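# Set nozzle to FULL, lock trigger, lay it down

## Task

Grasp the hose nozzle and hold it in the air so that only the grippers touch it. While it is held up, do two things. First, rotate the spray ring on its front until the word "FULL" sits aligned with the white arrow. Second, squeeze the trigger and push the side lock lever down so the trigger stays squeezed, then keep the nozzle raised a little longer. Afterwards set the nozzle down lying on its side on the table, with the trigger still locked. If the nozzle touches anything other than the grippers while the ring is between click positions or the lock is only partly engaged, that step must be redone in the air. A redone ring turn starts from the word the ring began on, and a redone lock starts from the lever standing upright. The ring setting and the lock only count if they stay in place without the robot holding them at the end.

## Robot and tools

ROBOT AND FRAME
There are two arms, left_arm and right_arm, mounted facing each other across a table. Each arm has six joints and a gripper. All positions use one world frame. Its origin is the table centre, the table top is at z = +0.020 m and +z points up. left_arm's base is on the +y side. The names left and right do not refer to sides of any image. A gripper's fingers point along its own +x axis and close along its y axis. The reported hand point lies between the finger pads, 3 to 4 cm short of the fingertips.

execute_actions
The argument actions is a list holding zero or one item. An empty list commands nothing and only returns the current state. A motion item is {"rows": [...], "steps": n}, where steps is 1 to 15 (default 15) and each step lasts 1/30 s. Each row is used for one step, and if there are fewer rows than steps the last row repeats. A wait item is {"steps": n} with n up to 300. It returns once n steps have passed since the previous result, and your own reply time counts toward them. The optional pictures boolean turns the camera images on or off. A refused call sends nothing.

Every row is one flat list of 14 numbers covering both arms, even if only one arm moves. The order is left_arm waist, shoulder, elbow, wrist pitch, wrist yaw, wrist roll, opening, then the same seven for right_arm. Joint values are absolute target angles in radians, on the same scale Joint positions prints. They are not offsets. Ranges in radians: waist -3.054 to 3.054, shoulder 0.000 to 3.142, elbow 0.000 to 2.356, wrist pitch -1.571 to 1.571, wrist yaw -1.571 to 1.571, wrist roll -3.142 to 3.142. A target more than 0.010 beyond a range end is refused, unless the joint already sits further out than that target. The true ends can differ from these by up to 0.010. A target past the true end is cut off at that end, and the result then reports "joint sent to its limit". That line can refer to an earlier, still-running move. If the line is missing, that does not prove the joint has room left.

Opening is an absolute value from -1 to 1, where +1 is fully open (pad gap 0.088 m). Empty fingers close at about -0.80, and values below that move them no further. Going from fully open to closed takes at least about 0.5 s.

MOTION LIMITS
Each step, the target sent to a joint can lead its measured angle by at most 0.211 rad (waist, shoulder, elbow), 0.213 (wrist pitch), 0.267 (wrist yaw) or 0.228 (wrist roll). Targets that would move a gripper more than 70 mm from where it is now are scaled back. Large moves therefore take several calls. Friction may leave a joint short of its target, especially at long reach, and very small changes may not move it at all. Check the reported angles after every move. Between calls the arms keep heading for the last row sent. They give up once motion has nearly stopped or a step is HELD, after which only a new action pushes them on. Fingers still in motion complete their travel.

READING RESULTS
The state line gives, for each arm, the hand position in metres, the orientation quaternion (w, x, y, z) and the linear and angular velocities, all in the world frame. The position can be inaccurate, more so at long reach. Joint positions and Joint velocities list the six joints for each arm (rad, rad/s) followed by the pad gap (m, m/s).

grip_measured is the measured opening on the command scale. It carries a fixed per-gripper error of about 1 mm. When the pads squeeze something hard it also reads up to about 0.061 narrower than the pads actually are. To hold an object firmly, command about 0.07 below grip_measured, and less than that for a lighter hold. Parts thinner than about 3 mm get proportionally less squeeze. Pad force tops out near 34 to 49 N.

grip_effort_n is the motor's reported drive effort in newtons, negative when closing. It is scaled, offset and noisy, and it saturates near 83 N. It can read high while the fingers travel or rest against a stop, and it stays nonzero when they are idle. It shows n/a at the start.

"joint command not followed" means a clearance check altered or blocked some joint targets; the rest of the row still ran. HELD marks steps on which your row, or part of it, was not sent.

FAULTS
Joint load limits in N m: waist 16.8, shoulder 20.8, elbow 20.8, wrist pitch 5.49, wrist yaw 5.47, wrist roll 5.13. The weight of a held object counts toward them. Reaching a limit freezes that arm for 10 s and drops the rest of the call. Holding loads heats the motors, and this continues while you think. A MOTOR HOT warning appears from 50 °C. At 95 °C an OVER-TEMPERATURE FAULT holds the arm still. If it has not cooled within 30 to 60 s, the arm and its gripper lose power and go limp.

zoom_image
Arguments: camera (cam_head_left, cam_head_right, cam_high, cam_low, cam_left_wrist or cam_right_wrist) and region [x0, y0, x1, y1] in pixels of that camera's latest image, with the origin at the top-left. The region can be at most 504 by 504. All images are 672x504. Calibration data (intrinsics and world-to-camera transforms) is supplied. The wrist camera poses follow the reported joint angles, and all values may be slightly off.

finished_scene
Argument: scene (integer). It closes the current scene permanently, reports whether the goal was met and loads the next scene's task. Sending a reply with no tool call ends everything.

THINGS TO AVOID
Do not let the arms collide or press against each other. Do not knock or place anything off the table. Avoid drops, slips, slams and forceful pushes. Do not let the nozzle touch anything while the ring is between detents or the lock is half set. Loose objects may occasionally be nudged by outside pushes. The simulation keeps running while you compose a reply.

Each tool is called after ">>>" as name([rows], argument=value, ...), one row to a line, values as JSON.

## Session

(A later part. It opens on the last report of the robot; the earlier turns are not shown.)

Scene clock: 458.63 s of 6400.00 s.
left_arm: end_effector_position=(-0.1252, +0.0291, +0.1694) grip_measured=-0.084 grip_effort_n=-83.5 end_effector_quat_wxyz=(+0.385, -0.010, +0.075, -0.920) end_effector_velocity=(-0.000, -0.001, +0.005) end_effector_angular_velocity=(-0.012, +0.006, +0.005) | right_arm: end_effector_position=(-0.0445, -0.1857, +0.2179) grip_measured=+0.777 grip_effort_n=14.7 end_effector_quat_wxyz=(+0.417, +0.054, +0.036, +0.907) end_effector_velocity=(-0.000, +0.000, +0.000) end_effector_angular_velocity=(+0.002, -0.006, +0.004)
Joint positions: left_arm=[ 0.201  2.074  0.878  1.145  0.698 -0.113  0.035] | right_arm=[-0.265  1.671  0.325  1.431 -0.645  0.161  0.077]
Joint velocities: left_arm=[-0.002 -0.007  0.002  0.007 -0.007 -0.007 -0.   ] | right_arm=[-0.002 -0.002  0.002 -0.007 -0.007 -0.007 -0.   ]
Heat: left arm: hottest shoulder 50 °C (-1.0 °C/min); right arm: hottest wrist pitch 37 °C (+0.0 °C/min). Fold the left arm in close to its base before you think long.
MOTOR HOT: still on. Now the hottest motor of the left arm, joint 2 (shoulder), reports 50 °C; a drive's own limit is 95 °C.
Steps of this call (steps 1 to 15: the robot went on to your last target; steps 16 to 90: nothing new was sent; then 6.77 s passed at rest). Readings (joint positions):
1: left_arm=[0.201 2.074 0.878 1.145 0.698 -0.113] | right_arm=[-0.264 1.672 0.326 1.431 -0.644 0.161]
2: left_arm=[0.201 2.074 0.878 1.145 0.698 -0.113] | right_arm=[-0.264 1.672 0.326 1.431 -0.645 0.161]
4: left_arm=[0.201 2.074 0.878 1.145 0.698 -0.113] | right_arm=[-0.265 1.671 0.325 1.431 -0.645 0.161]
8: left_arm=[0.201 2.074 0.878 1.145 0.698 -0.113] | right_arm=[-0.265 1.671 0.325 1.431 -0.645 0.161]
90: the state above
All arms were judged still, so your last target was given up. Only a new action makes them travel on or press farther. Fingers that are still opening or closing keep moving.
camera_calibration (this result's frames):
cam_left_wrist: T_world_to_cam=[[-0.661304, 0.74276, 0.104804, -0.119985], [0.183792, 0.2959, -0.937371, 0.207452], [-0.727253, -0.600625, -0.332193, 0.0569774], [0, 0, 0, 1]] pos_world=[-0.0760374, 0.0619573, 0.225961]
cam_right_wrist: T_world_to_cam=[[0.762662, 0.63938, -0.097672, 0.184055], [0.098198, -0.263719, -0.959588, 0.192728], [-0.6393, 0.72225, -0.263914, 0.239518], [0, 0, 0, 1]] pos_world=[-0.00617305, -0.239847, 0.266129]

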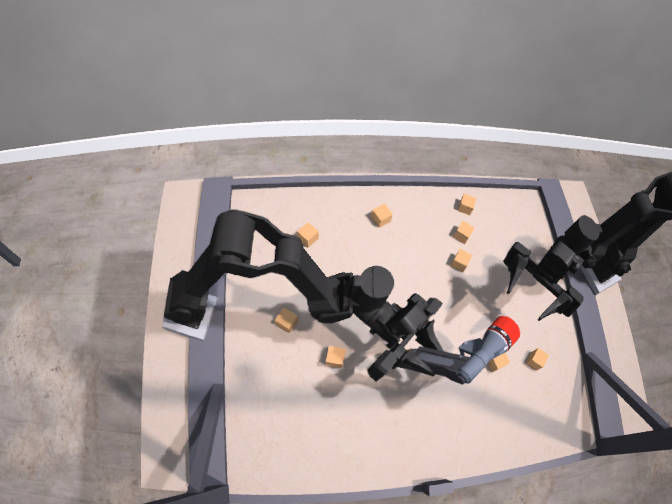

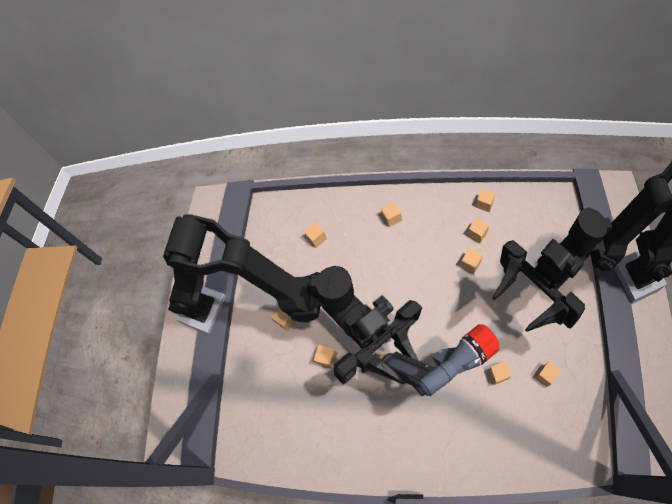

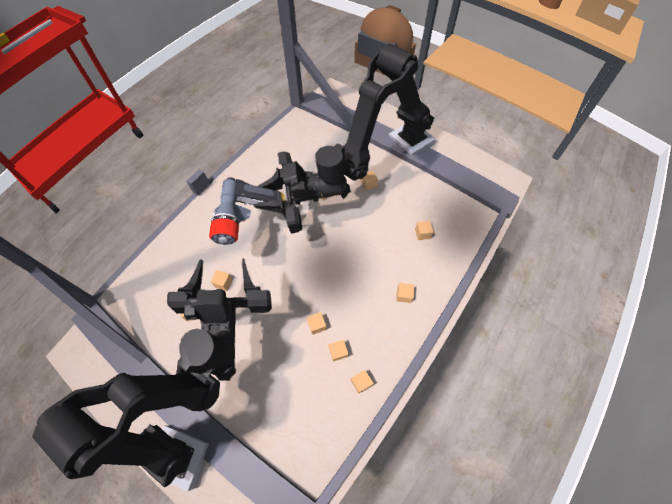

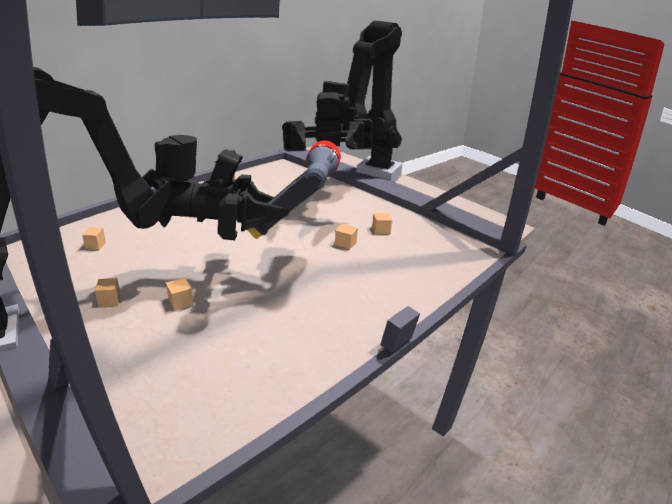

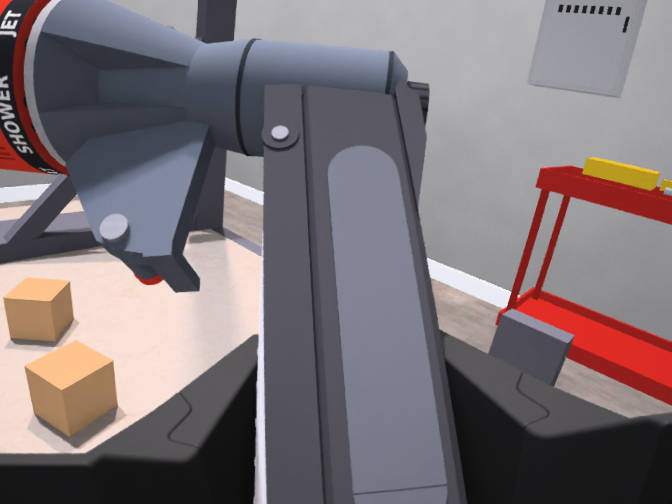

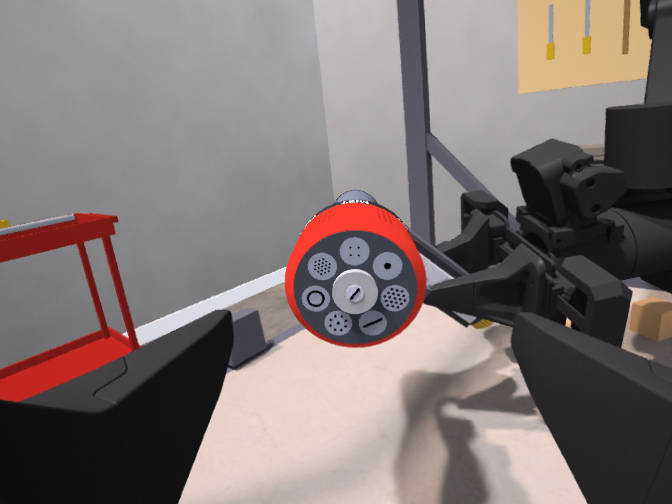

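>>> execute_actions([
  {"rows": [[0.200,2.073,0.881,1.155,0.700,-0.113,-0.14,-0.265,1.671,0.325,1.431,-0.644,0.161,0.778],[0.200,2.073,0.881,1.155,0.699,-0.107,-0.14,-0.263,1.670,0.325,1.429,-0.642,0.160,0.772],[0.200,2.073,0.881,1.155,0.697,-0.097,-0.14,-0.262,1.668,0.325,1.427,-0.638,0.159,0.763],[0.200,2.073,0.881,1.155,0.694,-0.082,-0.14,-0.259,1.666,0.325,1.425,-0.632,0.158,0.749],[0.200,2.073,0.881,1.155,0.691,-0.064,-0.14,-0.255,1.664,0.325,1.421,-0.625,0.156,0.732],[0.200,2.073,0.881,1.155,0.687,-0.042,-0.14,-0.251,1.661,0.326,1.417,-0.617,0.154,0.711],[0.200,2.073,0.881,1.155,0.682,-0.016,-0.14,-0.246,1.657,0.326,1.412,-0.607,0.151,0.686],[0.200,2.073,0.881,1.155,0.677,0.013,-0.14,-0.241,1.653,0.326,1.406,-0.596,0.148,0.658],[0.200,2.073,0.881,1.155,0.671,0.046,-0.14,-0.234,1.648,0.326,1.400,-0.583,0.145,0.627],[0.200,2.073,0.881,1.155,0.665,0.082,-0.14,-0.228,1.643,0.327,1.393,-0.569,0.142,0.593],[0.200,2.073,0.881,1.155,0.658,0.122,-0.14,-0.220,1.637,0.327,1.385,-0.554,0.138,0.555],[0.200,2.073,0.881,1.155,0.650,0.164,-0.14,-0.212,1.631,0.327,1.377,-0.537,0.134,0.515],[0.200,2.073,0.881,1.155,0.642,0.209,-0.14,-0.204,1.625,0.328,1.368,-0.520,0.129,0.473],[0.200,2.073,0.881,1.155,0.634,0.257,-0.14,-0.194,1.618,0.328,1.359,-0.502,0.124,0.427],[0.200,2.073,0.881,1.155,0.625,0.307,-0.14,-0.185,1.611,0.329,1.350,-0.483,0.120,0.380]], "steps": 15},
], pictures=false)

>>> execute_actions([
  {"rows": [[0.200,2.073,0.881,1.155,0.616,0.358,-0.14,-0.175,1.604,0.329,1.339,-0.462,0.114,0.331],[0.200,2.073,0.881,1.155,0.606,0.412,-0.14,-0.165,1.596,0.330,1.329,-0.442,0.109,0.280],[0.200,2.073,0.881,1.155,0.596,0.467,-0.14,-0.154,1.588,0.330,1.318,-0.420,0.104,0.227],[0.200,2.073,0.881,1.155,0.586,0.524,-0.14,-0.144,1.580,0.331,1.307,-0.399,0.098,0.174],[0.200,2.073,0.881,1.155,0.576,0.582,-0.14,-0.133,1.572,0.331,1.296,-0.376,0.092,0.119],[0.200,2.073,0.881,1.155,0.566,0.640,-0.14,-0.122,1.564,0.332,1.285,-0.354,0.087,0.064],[0.200,2.073,0.881,1.155,0.555,0.699,-0.14,-0.111,1.555,0.332,1.274,-0.331,0.081,0.008],[0.200,2.073,0.881,1.155,0.545,0.757,-0.14,-0.099,1.547,0.333,1.262,-0.309,0.075,-0.048],[0.200,2.073,0.881,1.155,0.534,0.816,-0.14,-0.088,1.538,0.333,1.251,-0.286,0.069,-0.104],[0.200,2.073,0.881,1.155,0.524,0.874,-0.14,-0.077,1.530,0.334,1.240,-0.264,0.064,-0.159],[0.200,2.073,0.881,1.155,0.514,0.932,-0.14,-0.066,1.522,0.334,1.229,-0.241,0.058,-0.214],[0.200,2.073,0.881,1.155,0.504,0.989,-0.14,-0.056,1.514,0.335,1.218,-0.220,0.052,-0.267],[0.200,2.073,0.881,1.155,0.494,1.044,-0.14,-0.045,1.506,0.335,1.207,-0.198,0.047,-0.320],[0.200,2.073,0.881,1.155,0.484,1.098,-0.14,-0.035,1.498,0.336,1.197,-0.178,0.042,-0.371],[0.200,2.073,0.881,1.155,0.475,1.150,-0.14,-0.025,1.491,0.336,1.187,-0.158,0.037,-0.420]], "steps": 15},
], pictures=false)

>>> execute_actions([
  {"rows": [[0.200,2.073,0.881,1.155,0.466,1.199,-0.14,-0.016,1.484,0.337,1.177,-0.138,0.032,-0.467],[0.200,2.073,0.881,1.155,0.458,1.247,-0.14,-0.006,1.477,0.337,1.168,-0.120,0.027,-0.513],[0.200,2.073,0.881,1.155,0.450,1.292,-0.14,0.002,1.471,0.338,1.159,-0.103,0.022,-0.555],[0.200,2.073,0.881,1.155,0.442,1.334,-0.14,0.010,1.465,0.338,1.151,-0.086,0.018,-0.595],[0.200,2.073,0.881,1.155,0.435,1.374,-0.14,0.018,1.459,0.338,1.143,-0.071,0.014,-0.633],[0.200,2.073,0.881,1.155,0.429,1.410,-0.14,0.024,1.454,0.339,1.136,-0.057,0.011,-0.667],[0.200,2.073,0.881,1.155,0.423,1.443,-0.14,0.031,1.449,0.339,1.130,-0.044,0.008,-0.698],[0.200,2.073,0.881,1.155,0.418,1.472,-0.14,0.036,1.445,0.339,1.124,-0.033,0.005,-0.726],[0.200,2.073,0.881,1.155,0.413,1.498,-0.14,0.041,1.441,0.339,1.119,-0.023,0.002,-0.751],[0.200,2.073,0.881,1.155,0.409,1.520,-0.14,0.045,1.438,0.340,1.115,-0.015,0.000,-0.772],[0.200,2.073,0.881,1.155,0.406,1.538,-0.14,0.049,1.436,0.340,1.111,-0.008,-0.002,-0.789],[0.200,2.073,0.881,1.155,0.403,1.553,-0.14,0.052,1.434,0.340,1.109,-0.002,-0.003,-0.803],[0.200,2.073,0.881,1.155,0.401,1.563,-0.14,0.053,1.432,0.340,1.107,0.002,-0.004,-0.812],[0.200,2.073,0.881,1.155,0.400,1.569,-0.14,0.055,1.431,0.340,1.105,0.004,-0.005,-0.818],[0.200,2.073,0.881,1.155,0.400,1.571,-0.14,0.055,1.431,0.340,1.105,0.005,-0.005,-0.820]], "steps": 15},
], pictures=false)

>>> execute_actions([
  {"steps": 12},
])

Scene clock: 530.67 s of 6400.00 s.
left_arm: end_effector_position=(-0.1194, +0.0237, +0.1692) grip_measured=-0.084 grip_effort_n=-83.5 end_effector_quat_wxyz=(+0.405, +0.053, -0.069, -0.910) end_effector_velocity=(+0.024, -0.022, -0.002) end_effector_angular_velocity=(-0.867, -0.989, +0.171) | right_arm: end_effector_position=(-0.0504, -0.1826, +0.2206) grip_measured=+0.479 grip_effort_n=-18.4 end_effector_quat_wxyz=(+0.445, +0.048, +0.032, +0.894) end_effector_velocity=(-0.026, +0.008, +0.016) end_effector_angular_velocity=(+0.014, -0.085, -0.256)
Joint positions: left_arm=[0.201 2.074 0.878 1.145 0.646 0.2   0.035] | right_arm=[-0.207  1.631  0.325  1.373 -0.527  0.135  0.062]
Joint velocities: left_arm=[-0.002 -0.002 -0.002 -0.007 -0.227  1.311 -0.001] | right_arm=[ 0.256 -0.193 -0.002 -0.256  0.505 -0.139 -0.061]
Heat: left arm: hottest wrist pitch 51 °C (+1.0 °C/min); right arm: hottest wrist pitch 38 °C (+0.0 °C/min). Fold the left arm in close to its base before you think long.
MOTOR HOT: still on. Now the hottest motor of the left arm, joint 4 (wrist pitch), reports 51 °C; a drive's own limit is 95 °C.
Steps of this call (steps 1 to 90: nothing new was sent; then 68.53 s passed at rest; steps 91 to 105: all 15 steps of this action). Readings (joint positions):
91: left_arm=[0.201 2.074 0.878 1.145 0.698 -0.113] | right_arm=[-0.265 1.671 0.325 1.431 -0.645 0.161]
92: left_arm=[0.201 2.074 0.878 1.145 0.698 -0.113] | right_arm=[-0.265 1.671 0.325 1.431 -0.645 0.161]
94: left_arm=[0.201 2.074 0.878 1.145 0.698 -0.108] | right_arm=[-0.265 1.671 0.325 1.431 -0.645 0.161]
98: left_arm=[0.201 2.074 0.878 1.145 0.689 -0.044] | right_arm=[-0.253 1.666 0.325 1.419 -0.621 0.158]
105: the state above

Scene clock: 531.17 s of 6400.00 s.
left_arm: end_effector_position=(-0.1021, +0.0104, +0.1686) grip_measured=-0.084 grip_effort_n=-83.5 end_effector_quat_wxyz=(+0.406, +0.244, -0.412, -0.778) end_effector_velocity=(+0.037, -0.024, -0.005) end_effector_angular_velocity=(-0.865, -1.341, +0.226) | right_arm: end_effector_position=(-0.0632, -0.1813, +0.2300) grip_measured=-0.299 grip_effort_n=-17.9 end_effector_quat_wxyz=(+0.517, +0.024, +0.013, +0.855) end_effector_velocity=(-0.021, -0.008, +0.023) end_effector_angular_velocity=(+0.017, -0.133, -0.307)
Joint positions: left_arm=[0.201 2.074 0.878 1.145 0.501 1.023 0.035] | right_arm=[-0.051  1.514  0.328  1.215 -0.211  0.054  0.024]
Joint velocities: left_arm=[-0.002  0.002 -0.002 -0.007 -0.3    1.59  -0.   ] | right_arm=[ 0.305 -0.237  0.012 -0.3    0.608 -0.154 -0.076]
Heat: left arm: hottest wrist pitch 51 °C (+1.0 °C/min); right arm: hottest wrist pitch 38 °C (+0.0 °C/min). Fold the left arm in close to its base before you think long.
MOTOR HOT: still on. Now the hottest motor of the left arm, joint 4 (wrist pitch), reports 51 °C; a drive's own limit is 95 °C.
Steps of this call (steps 1 to 15: all 15 steps of this action). Readings (joint positions):
1: left_arm=[0.201 2.074 0.878 1.145 0.638 0.246] | right_arm=[-0.198 1.625 0.325 1.364 -0.509 0.130]
2: left_arm=[0.201 2.074 0.878 1.145 0.630 0.294] | right_arm=[-0.189 1.618 0.325 1.354 -0.491 0.125]
4: left_arm=[0.201 2.074 0.878 1.145 0.611 0.399] | right_arm=[-0.169 1.603 0.325 1.334 -0.450 0.115]
8: left_arm=[0.201 2.074 0.878 1.145 0.571 0.623] | right_arm=[-0.127 1.571 0.325 1.291 -0.364 0.093]
15: the state above

Scene clock: 531.67 s of 6400.00 s.
left_arm: end_effector_position=(-0.0901, +0.0033, +0.1682) grip_measured=-0.084 grip_effort_n=-83.5 end_effector_quat_wxyz=(+0.358, +0.370, -0.583, -0.628) end_effector_velocity=(+0.003, -0.002, +0.004) end_effector_angular_velocity=(-0.154, -0.266, +0.030) | right_arm: end_effector_position=(-0.0688, -0.1855, +0.2358) grip_measured=-0.795 grip_effort_n=-18.4 end_effector_quat_wxyz=(+0.560, +0.003, -0.001, +0.828) end_effector_velocity=(-0.000, -0.005, +0.002) end_effector_angular_velocity=(+0.007, -0.051, -0.059)
Joint positions: left_arm=[0.201 2.074 0.878 1.145 0.407 1.545 0.035] | right_arm=[ 0.049  1.439  0.332  1.114 -0.011  0.002  0.   ]
Joint velocities: left_arm=[-0.007 -0.007 -0.002  0.007 -0.051  0.3   -0.   ] | right_arm=[ 0.051 -0.046 -0.007 -0.051  0.11  -0.051 -0.014]
Heat: left arm: hottest wrist pitch 51 °C (+1.0 °C/min); right arm: hottest wrist pitch 38 °C (+0.0 °C/min). Fold the left arm in close to its base before you think long.
MOTOR HOT: still on. Now the hottest motor of the left arm, joint 4 (wrist pitch), reports 51 °C; a drive's own limit is 95 °C.
Steps of this call (steps 1 to 15: all 15 steps of this action). Readings (joint positions):
1: left_arm=[0.201 2.074 0.878 1.145 0.491 1.075] | right_arm=[-0.041 1.506 0.328 1.204 -0.190 0.048]
2: left_arm=[0.201 2.074 0.878 1.145 0.482 1.127] | right_arm=[-0.031 1.499 0.329 1.194 -0.170 0.044]
4: left_arm=[0.201 2.074 0.878 1.145 0.465 1.225] | right_arm=[-0.012 1.485 0.330 1.176 -0.133 0.034]
8: left_arm=[0.201 2.074 0.878 1.145 0.436 1.389] | right_arm=[0.019 1.462 0.331 1.144 -0.070 0.018]
15: the state above

Scene clock: 532.07 s of 6400.00 s.
left_arm: end_effector_position=(-0.0896, +0.0030, +0.1682) grip_measured=-0.084 grip_effort_n=-83.5 end_effector_quat_wxyz=(+0.355, +0.375, -0.590, -0.621) end_effector_velocity=(-0.002, +0.000, +0.004) end_effector_angular_velocity=(-0.016, -0.005, -0.010) | right_arm: end_effector_position=(-0.0688, -0.1857, +0.2357) grip_measured=-0.815 grip_effort_n=-30.9 end_effector_quat_wxyz=(+0.562, +0.002, -0.001, +0.827) end_effector_velocity=(-0.002, -0.001, -0.003) end_effector_angular_velocity=(-0.009, -0.011, +0.019)
Joint positions: left_arm=[0.201 2.074 0.878 1.145 0.404 1.568 0.035] | right_arm=[ 0.053  1.437  0.332  1.109 -0.001  0.     0.   ]
Joint velocities: left_arm=[-0.002 -0.002  0.002  0.007  0.007  0.007 -0.   ] | right_arm=[-0.002  0.002 -0.002 -0.007 -0.022 -0.007  0.   ]
Heat: left arm: hottest wrist pitch 51 °C (+1.0 °C/min); right arm: hottest wrist pitch 38 °C (+0.0 °C/min). Fold the left arm in close to its base before you think long.
MOTOR HOT: still on. Now the hottest motor of the left arm, joint 4 (wrist pitch), reports 51 °C; a drive's own limit is 95 °C.
Steps of this call (steps 1 to 12: the robot went on to your last target). Readings (joint positions):
1: left_arm=[0.201 2.074 0.878 1.145 0.406 1.553] | right_arm=[0.050 1.438 0.332 1.112 -0.008 0.002]
2: left_arm=[0.201 2.074 0.878 1.145 0.405 1.558] | right_arm=[0.051 1.438 0.332 1.111 -0.006 0.001]
4: left_arm=[0.201 2.074 0.878 1.145 0.404 1.563] | right_arm=[0.052 1.437 0.332 1.110 -0.003 0.001]
8: left_arm=[0.201 2.074 0.878 1.145 0.404 1.567] | right_arm=[0.052 1.437 0.332 1.109 -0.002 0.000]
12: the state above
camera_calibration (this result's frames):
cam_left_wrist: T_world_to_cam=[[0.0701931, 0.0898404, -0.99348, 0.17532], [0.98221, -0.180118, 0.0531088, 0.113851], [-0.174173, -0.979534, -0.100885, 0.0785467], [0, 0, 0, 1]] pos_world=[-0.110451, 0.081695, 0.176054]
cam_right_wrist: T_world_to_cam=[[0.934696, 0.355221, 0.0127128, 0.137361], [0.126325, -0.298543, -0.945999, 0.204456], [-0.332244, 0.885827, -0.32392, 0.294279], [0, 0, 0, 1]] pos_world=[-0.0564461, -0.248435, 0.286992]

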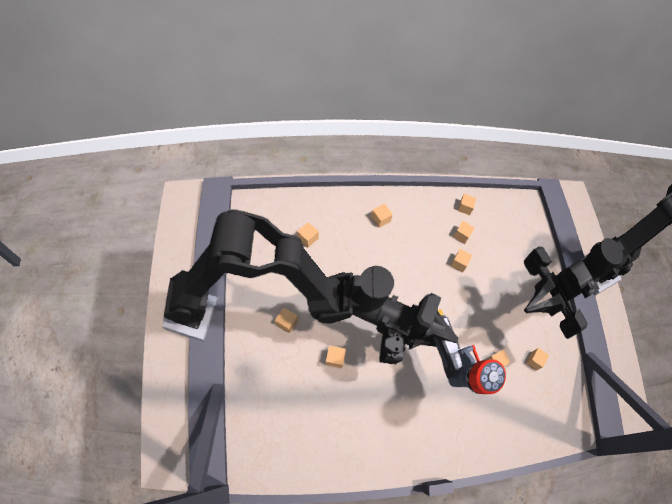

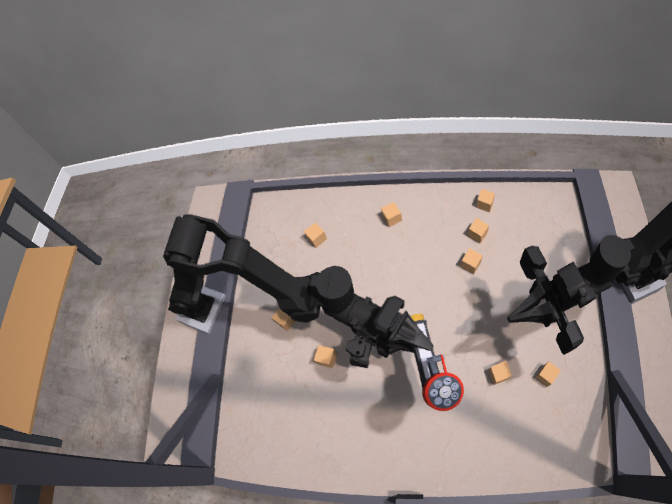

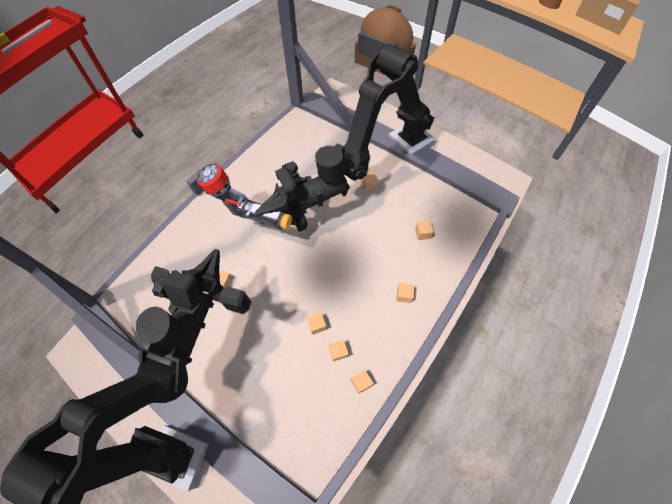

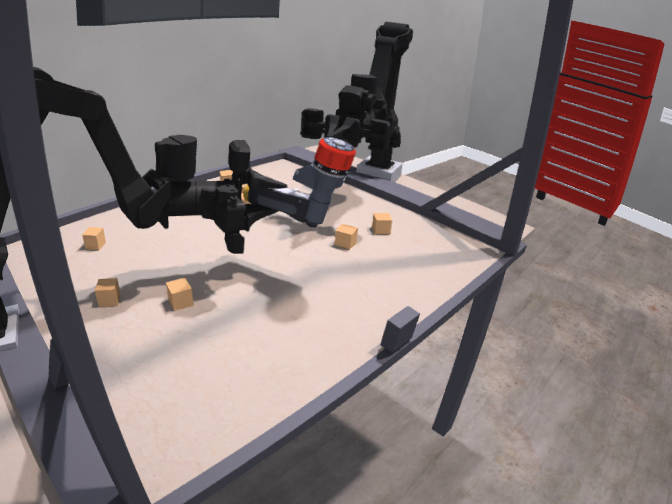

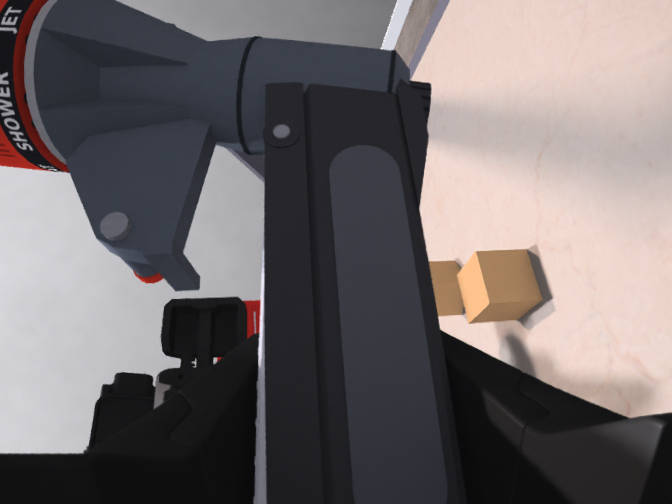

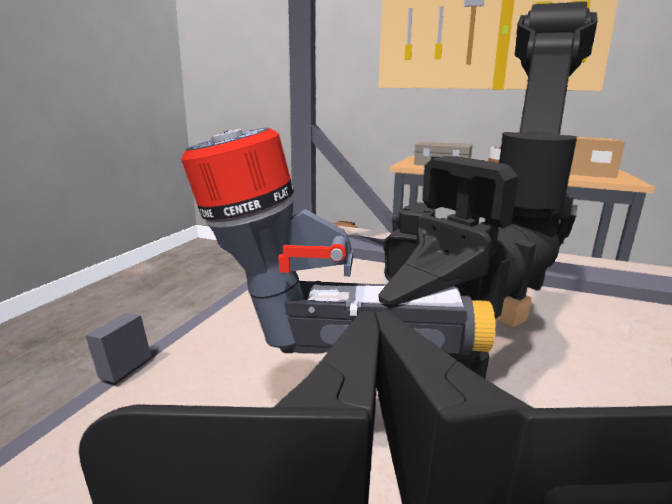

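>>> zoom_image(camera="cam_right_wrist", region=[170, 120, 510, 375])

>>> zoom_image(camera="cam_head_right", region=[370, 280, 570, 430])

Region (170, 120, 510, 375) of cam_right_wrist's 672x504 image, scaled by 1.482, with more detail than that image has; it fills the top 378 rows of this view, and the rest is white.

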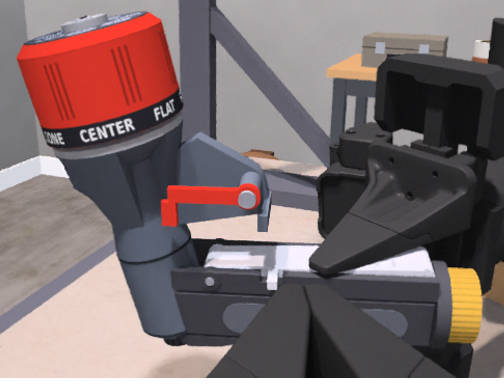

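Region (370, 280, 570, 430) of cam_head_right's 672x504 image, scaled by 2.520, with more detail than that image has; it fills the top 378 rows of this view, and the rest is white.

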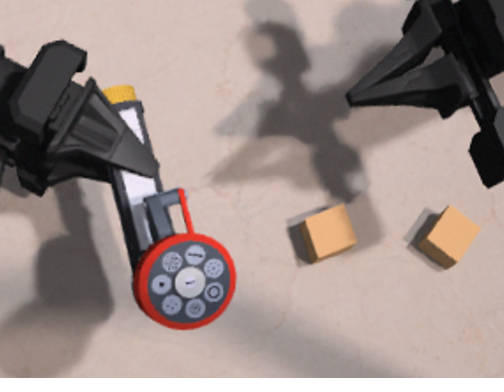

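>>> execute_actions([
  {"rows": [[0.200,2.073,0.881,1.155,0.400,1.571,-0.14,0.055,1.438,0.341,1.109,0.005,-0.005,-0.82],[0.200,2.073,0.881,1.155,0.400,1.571,-0.14,0.055,1.441,0.344,1.109,0.005,-0.005,-0.82],[0.200,2.073,0.881,1.155,0.400,1.571,-0.14,0.056,1.447,0.349,1.110,0.005,-0.005,-0.82],[0.200,2.073,0.881,1.155,0.400,1.571,-0.14,0.057,1.454,0.356,1.110,0.005,-0.005,-0.82],[0.200,2.073,0.881,1.155,0.400,1.571,-0.14,0.058,1.464,0.364,1.111,0.005,-0.005,-0.82],[0.200,2.073,0.881,1.155,0.400,1.571,-0.14,0.059,1.475,0.374,1.112,0.005,-0.005,-0.82],[0.200,2.073,0.881,1.155,0.400,1.571,-0.14,0.061,1.489,0.386,1.113,0.005,-0.005,-0.82],[0.200,2.073,0.881,1.155,0.400,1.571,-0.14,0.062,1.504,0.400,1.114,0.005,-0.005,-0.82],[0.200,2.073,0.881,1.155,0.400,1.571,-0.14,0.064,1.520,0.414,1.115,0.005,-0.005,-0.82],[0.200,2.073,0.881,1.155,0.400,1.571,-0.14,0.066,1.538,0.430,1.116,0.005,-0.005,-0.82],[0.200,2.073,0.881,1.155,0.400,1.571,-0.14,0.068,1.557,0.447,1.117,0.005,-0.005,-0.82],[0.200,2.073,0.881,1.155,0.400,1.571,-0.14,0.070,1.576,0.465,1.119,0.005,-0.005,-0.82],[0.200,2.073,0.881,1.155,0.400,1.571,-0.14,0.072,1.597,0.483,1.120,0.005,-0.005,-0.82],[0.200,2.073,0.881,1.155,0.400,1.571,-0.14,0.074,1.617,0.502,1.122,0.005,-0.005,-0.82],[0.200,2.073,0.881,1.155,0.400,1.571,-0.14,0.077,1.639,0.521,1.123,0.005,-0.005,-0.82]], "steps": 15},
], pictures=false)

>>> execute_actions([
  {"rows": [[0.200,2.073,0.881,1.155,0.400,1.571,-0.14,0.079,1.660,0.539,1.124,0.005,-0.005,-0.82],[0.200,2.073,0.881,1.155,0.400,1.571,-0.14,0.081,1.680,0.558,1.126,0.005,-0.005,-0.82],[0.200,2.073,0.881,1.155,0.400,1.571,-0.14,0.083,1.701,0.576,1.127,0.005,-0.005,-0.82],[0.200,2.073,0.881,1.155,0.400,1.571,-0.14,0.085,1.720,0.594,1.129,0.005,-0.005,-0.82],[0.200,2.073,0.881,1.155,0.400,1.571,-0.14,0.087,1.739,0.611,1.130,0.005,-0.005,-0.82],[0.200,2.073,0.881,1.155,0.400,1.571,-0.14,0.089,1.757,0.627,1.131,0.005,-0.005,-0.82],[0.200,2.073,0.881,1.155,0.400,1.571,-0.14,0.091,1.773,0.641,1.132,0.005,-0.005,-0.82],[0.200,2.073,0.881,1.155,0.400,1.571,-0.14,0.092,1.788,0.655,1.133,0.005,-0.005,-0.82],[0.200,2.073,0.881,1.155,0.400,1.571,-0.14,0.094,1.802,0.667,1.134,0.005,-0.005,-0.82],[0.200,2.073,0.881,1.155,0.400,1.571,-0.14,0.095,1.813,0.677,1.135,0.005,-0.005,-0.82],[0.200,2.073,0.881,1.155,0.400,1.571,-0.14,0.096,1.823,0.685,1.136,0.005,-0.005,-0.82],[0.200,2.073,0.881,1.155,0.400,1.571,-0.14,0.097,1.830,0.692,1.136,0.005,-0.005,-0.82],[0.200,2.073,0.881,1.155,0.400,1.571,-0.14,0.098,1.836,0.697,1.137,0.005,-0.005,-0.82],[0.200,2.073,0.881,1.155,0.400,1.571,-0.14,0.098,1.839,0.700,1.137,0.005,-0.005,-0.82],[0.200,2.073,0.881,1.155,0.400,1.571,-0.14,0.098,1.840,0.701,1.137,0.005,-0.005,-0.82]], "steps": 15},
], pictures=false)

>>> execute_actions([
  {"steps": 12},
])

Scene clock: 581.17 s of 6400.00 s.
left_arm: end_effector_position=(-0.0896, +0.0030, +0.1682) grip_measured=-0.084 grip_effort_n=-83.5 end_effector_quat_wxyz=(+0.355, +0.375, -0.590, -0.621) end_effector_velocity=(-0.000, -0.001, +0.000) end_effector_angular_velocity=(+0.006, +0.006, +0.005) | right_arm: end_effector_position=(-0.0886, -0.1533, +0.2380) grip_measured=-0.815 grip_effort_n=-31.4 end_effector_quat_wxyz=(+0.556, +0.004, -0.002, +0.831) end_effector_velocity=(-0.081, +0.123, -0.007) end_effector_angular_velocity=(+0.010, -0.004, +0.083)
Joint positions: left_arm=[0.201 2.074 0.878 1.145 0.404 1.568 0.035] | right_arm=[ 0.069  1.583  0.473  1.119 -0.001  0.     0.   ]
Joint velocities: left_arm=[-0.002 -0.002  0.002 -0.007 -0.007 -0.007 -0.   ] | right_arm=[ 0.061  0.579  0.535  0.051 -0.022 -0.007  0.   ]
Heat: left arm: hottest wrist pitch 52 °C (+1.0 °C/min); right arm: hottest wrist pitch 38 °C (+0.0 °C/min). Fold the left arm in close to its base before you think long.
MOTOR HOT: still on. Now the hottest motor of the left arm, joint 4 (wrist pitch), reports 52 °C; a drive's own limit is 95 °C.
Steps of this call (steps 1 to 30: the robot went on to your last target; steps 31 to 90: nothing new was sent; then 45.60 s passed at rest; steps 91 to 105: all 15 steps of this action). Readings (joint positions):
91: left_arm=[0.201 2.074 0.878 1.145 0.404 1.568] | right_arm=[0.053 1.437 0.332 1.109 -0.001 0.000]
92: left_arm=[0.201 2.074 0.878 1.145 0.404 1.568] | right_arm=[0.053 1.437 0.333 1.109 -0.001 0.000]
94: left_arm=[0.201 2.074 0.878 1.145 0.404 1.568] | right_arm=[0.053 1.438 0.338 1.109 -0.001 0.000]
98: left_arm=[0.201 2.074 0.878 1.145 0.404 1.568] | right_arm=[0.057 1.467 0.368 1.111 -0.001 0.000]
105: the state above

Scene clock: 581.67 s of 6400.00 s.
left_arm: end_effector_position=(-0.0895, +0.0030, +0.1682) grip_measured=-0.084 grip_effort_n=-83.5 end_effector_quat_wxyz=(+0.355, +0.375, -0.590, -0.621) end_effector_velocity=(-0.000, +0.001, -0.001) end_effector_angular_velocity=(+0.011, +0.005, +0.005) | right_arm: end_effector_position=(-0.1210, -0.1056, +0.2243) grip_measured=-0.815 grip_effort_n=-31.4 end_effector_quat_wxyz=(+0.545, +0.000, -0.000, +0.838) end_effector_velocity=(-0.022, +0.027, -0.017) end_effector_angular_velocity=(-0.007, -0.027, +0.024)
Joint positions: left_arm=[0.201 2.074 0.878 1.145 0.403 1.568 0.035] | right_arm=[ 0.094  1.817  0.684  1.134 -0.001  0.     0.   ]
Joint velocities: left_arm=[-0.002 -0.007 -0.007 -0.007 -0.007 -0.007 -0.   ] | right_arm=[ 0.017  0.149  0.125  0.007 -0.007 -0.022  0.   ]
Heat: left arm: hottest wrist pitch 52 °C (+1.0 °C/min); right arm: hottest wrist pitch 38 °C (+0.0 °C/min). Fold the left arm in close to its base before you think long.
MOTOR HOT: still on. Now the hottest motor of the left arm, joint 4 (wrist pitch), reports 52 °C; a drive's own limit is 95 °C.
Steps of this call (steps 1 to 15: all 15 steps of this action). Readings (joint positions):
1: left_arm=[0.201 2.074 0.878 1.145 0.404 1.568] | right_arm=[0.071 1.603 0.491 1.120 -0.001 0.000]
2: left_arm=[0.201 2.074 0.878 1.145 0.404 1.568] | right_arm=[0.074 1.623 0.510 1.121 -0.001 0.000]
4: left_arm=[0.201 2.074 0.878 1.145 0.403 1.568] | right_arm=[0.078 1.664 0.547 1.124 -0.001 0.000]
8: left_arm=[0.201 2.074 0.878 1.145 0.403 1.568] | right_arm=[0.086 1.738 0.614 1.129 -0.001 0.000]
15: the state above

Scene clock: 582.07 s of 6400.00 s.
left_arm: end_effector_position=(-0.0895, +0.0030, +0.1682) grip_measured=-0.084 grip_effort_n=-83.5 end_effector_quat_wxyz=(+0.355, +0.375, -0.590, -0.621) end_effector_velocity=(-0.000, +0.000, -0.001) end_effector_angular_velocity=(+0.004, -0.007, +0.005) | right_arm: end_effector_position=(-0.1223, -0.1036, +0.2242) grip_measured=-0.815 grip_effort_n=-31.4 end_effector_quat_wxyz=(+0.545, +0.001, -0.001, +0.839) end_effector_velocity=(+0.002, +0.001, -0.000) end_effector_angular_velocity=(+0.005, -0.006, -0.010)
Joint positions: left_arm=[0.201 2.074 0.878 1.145 0.403 1.568 0.035] | right_arm=[ 0.095  1.826  0.693  1.135 -0.001  0.     0.   ]
Joint velocities: left_arm=[-0.002 -0.002 -0.002 -0.007 -0.007  0.007  0.   ] | right_arm=[-0.002  0.002 -0.002  0.007  0.007 -0.007  0.   ]
Heat: left arm: hottest wrist pitch 52 °C (+1.0 °C/min); right arm: hottest wrist pitch 38 °C (+0.0 °C/min). Fold the left arm in close to its base before you think long.
MOTOR HOT: still on. Now the hottest motor of the left arm, joint 4 (wrist pitch), reports 52 °C; a drive's own limit is 95 °C.
Steps of this call (steps 1 to 12: the robot went on to your last target). Readings (joint positions):
1: left_arm=[0.201 2.074 0.878 1.145 0.403 1.568] | right_arm=[0.095 1.821 0.687 1.134 -0.001 0.000]
2: left_arm=[0.201 2.074 0.878 1.145 0.403 1.568] | right_arm=[0.095 1.823 0.689 1.134 -0.001 0.000]
4: left_arm=[0.201 2.074 0.878 1.145 0.403 1.568] | right_arm=[0.095 1.825 0.691 1.135 -0.001 0.000]
8: left_arm=[0.201 2.074 0.878 1.145 0.403 1.568] | right_arm=[0.095 1.826 0.693 1.135 -0.001 0.000]
12: the state above
camera_calibration (this result's frames):
cam_left_wrist: T_world_to_cam=[[0.0705144, 0.0896872, -0.993471, 0.175345], [0.982257, -0.179752, 0.0534911, 0.113735], [-0.173781, -0.979615, -0.100771, 0.0785452], [0, 0, 0, 1]] pos_world=[-0.110432, 0.081662, 0.176031]
cam_right_wrist: T_world_to_cam=[[0.918805, 0.394505, 0.0127483, 0.160489], [0.140018, -0.295566, -0.945006, 0.226588], [-0.369042, 0.870061, -0.326805, 0.19452], [0, 0, 0, 1]] pos_world=[-0.107398, -0.165586, 0.275651]

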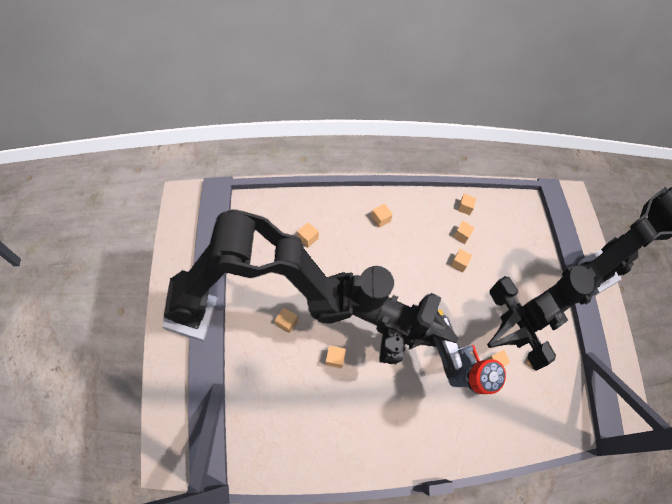

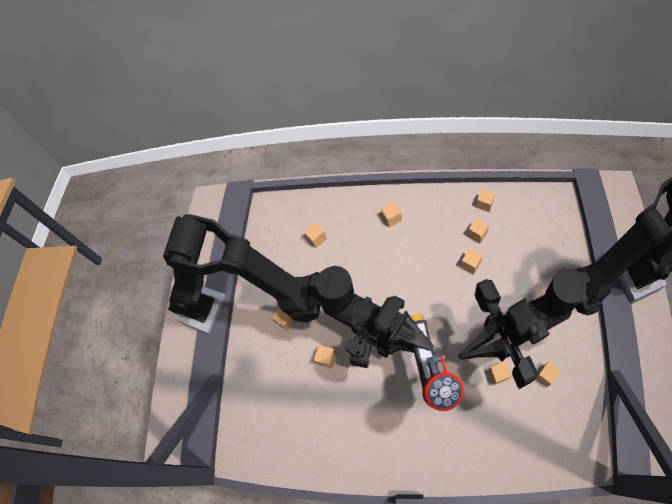

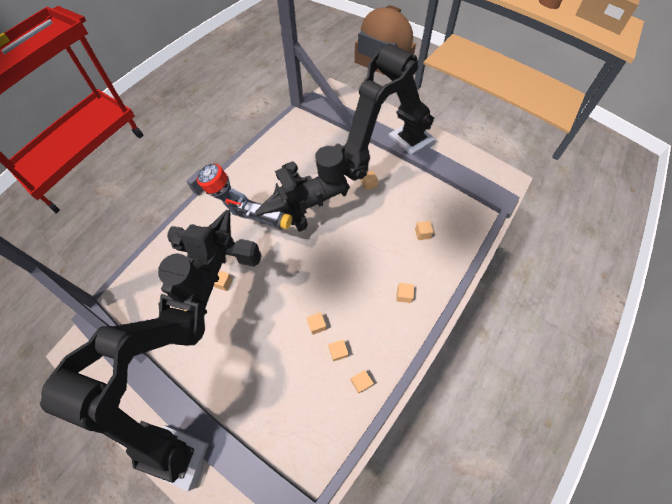

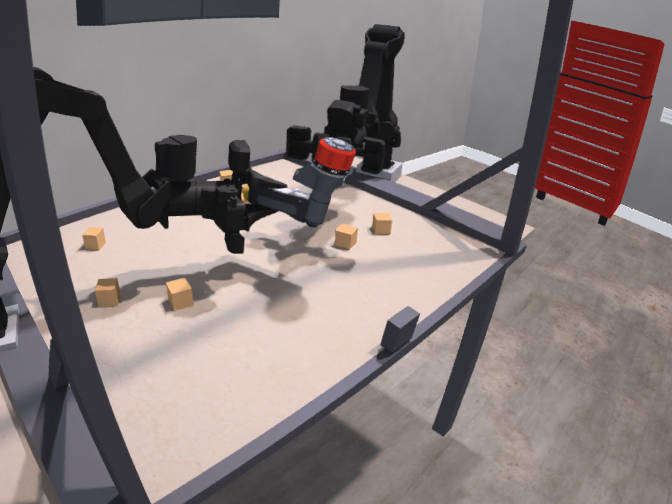

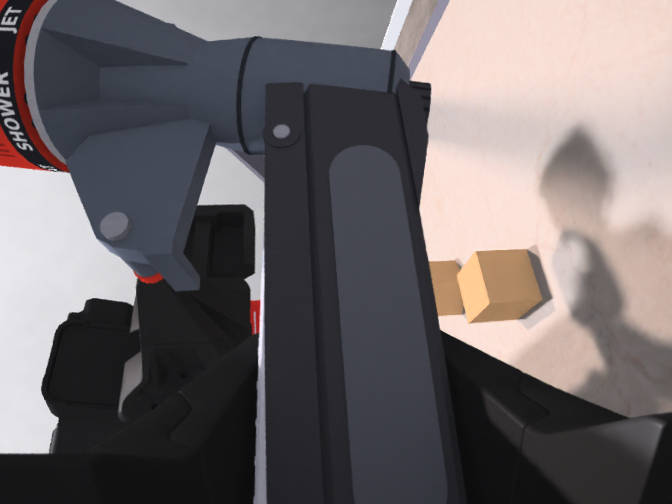

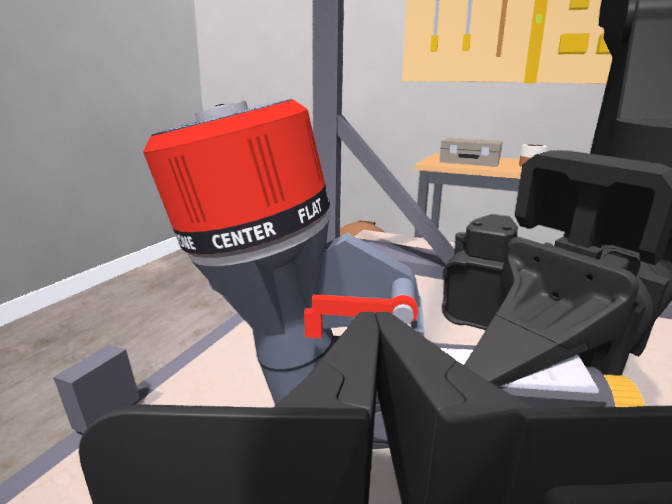

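>>> zoom_image(camera="cam_right_wrist", region=[250, 200, 470, 365])

>>> zoom_image(camera="cam_head_right", region=[390, 310, 510, 420])

Region (250, 200, 470, 365) of cam_right_wrist's 672x504 image, scaled by 2.291, with more detail than that image has; it fills the top 378 rows of this view, and the rest is white.

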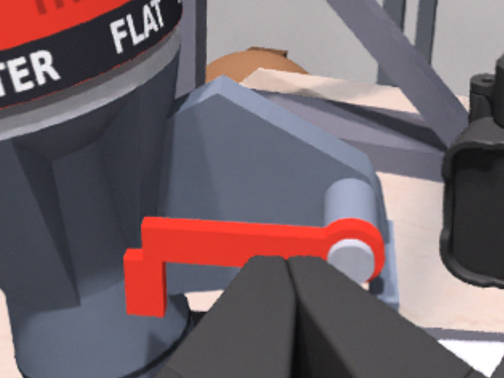

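Region (390, 310, 510, 420) of cam_head_right's 672x504 image, scaled by 4.200, with more detail than that image has; it fills the top 462 rows of this view, and the rest is white.

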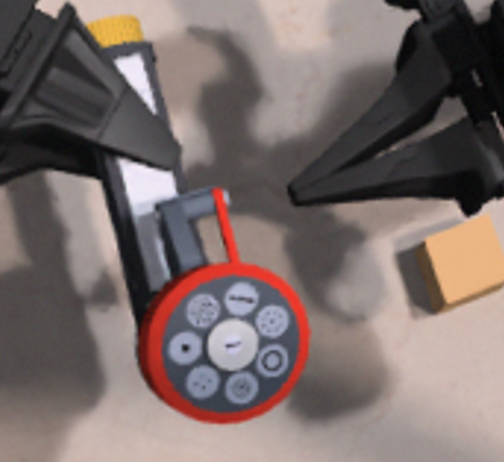

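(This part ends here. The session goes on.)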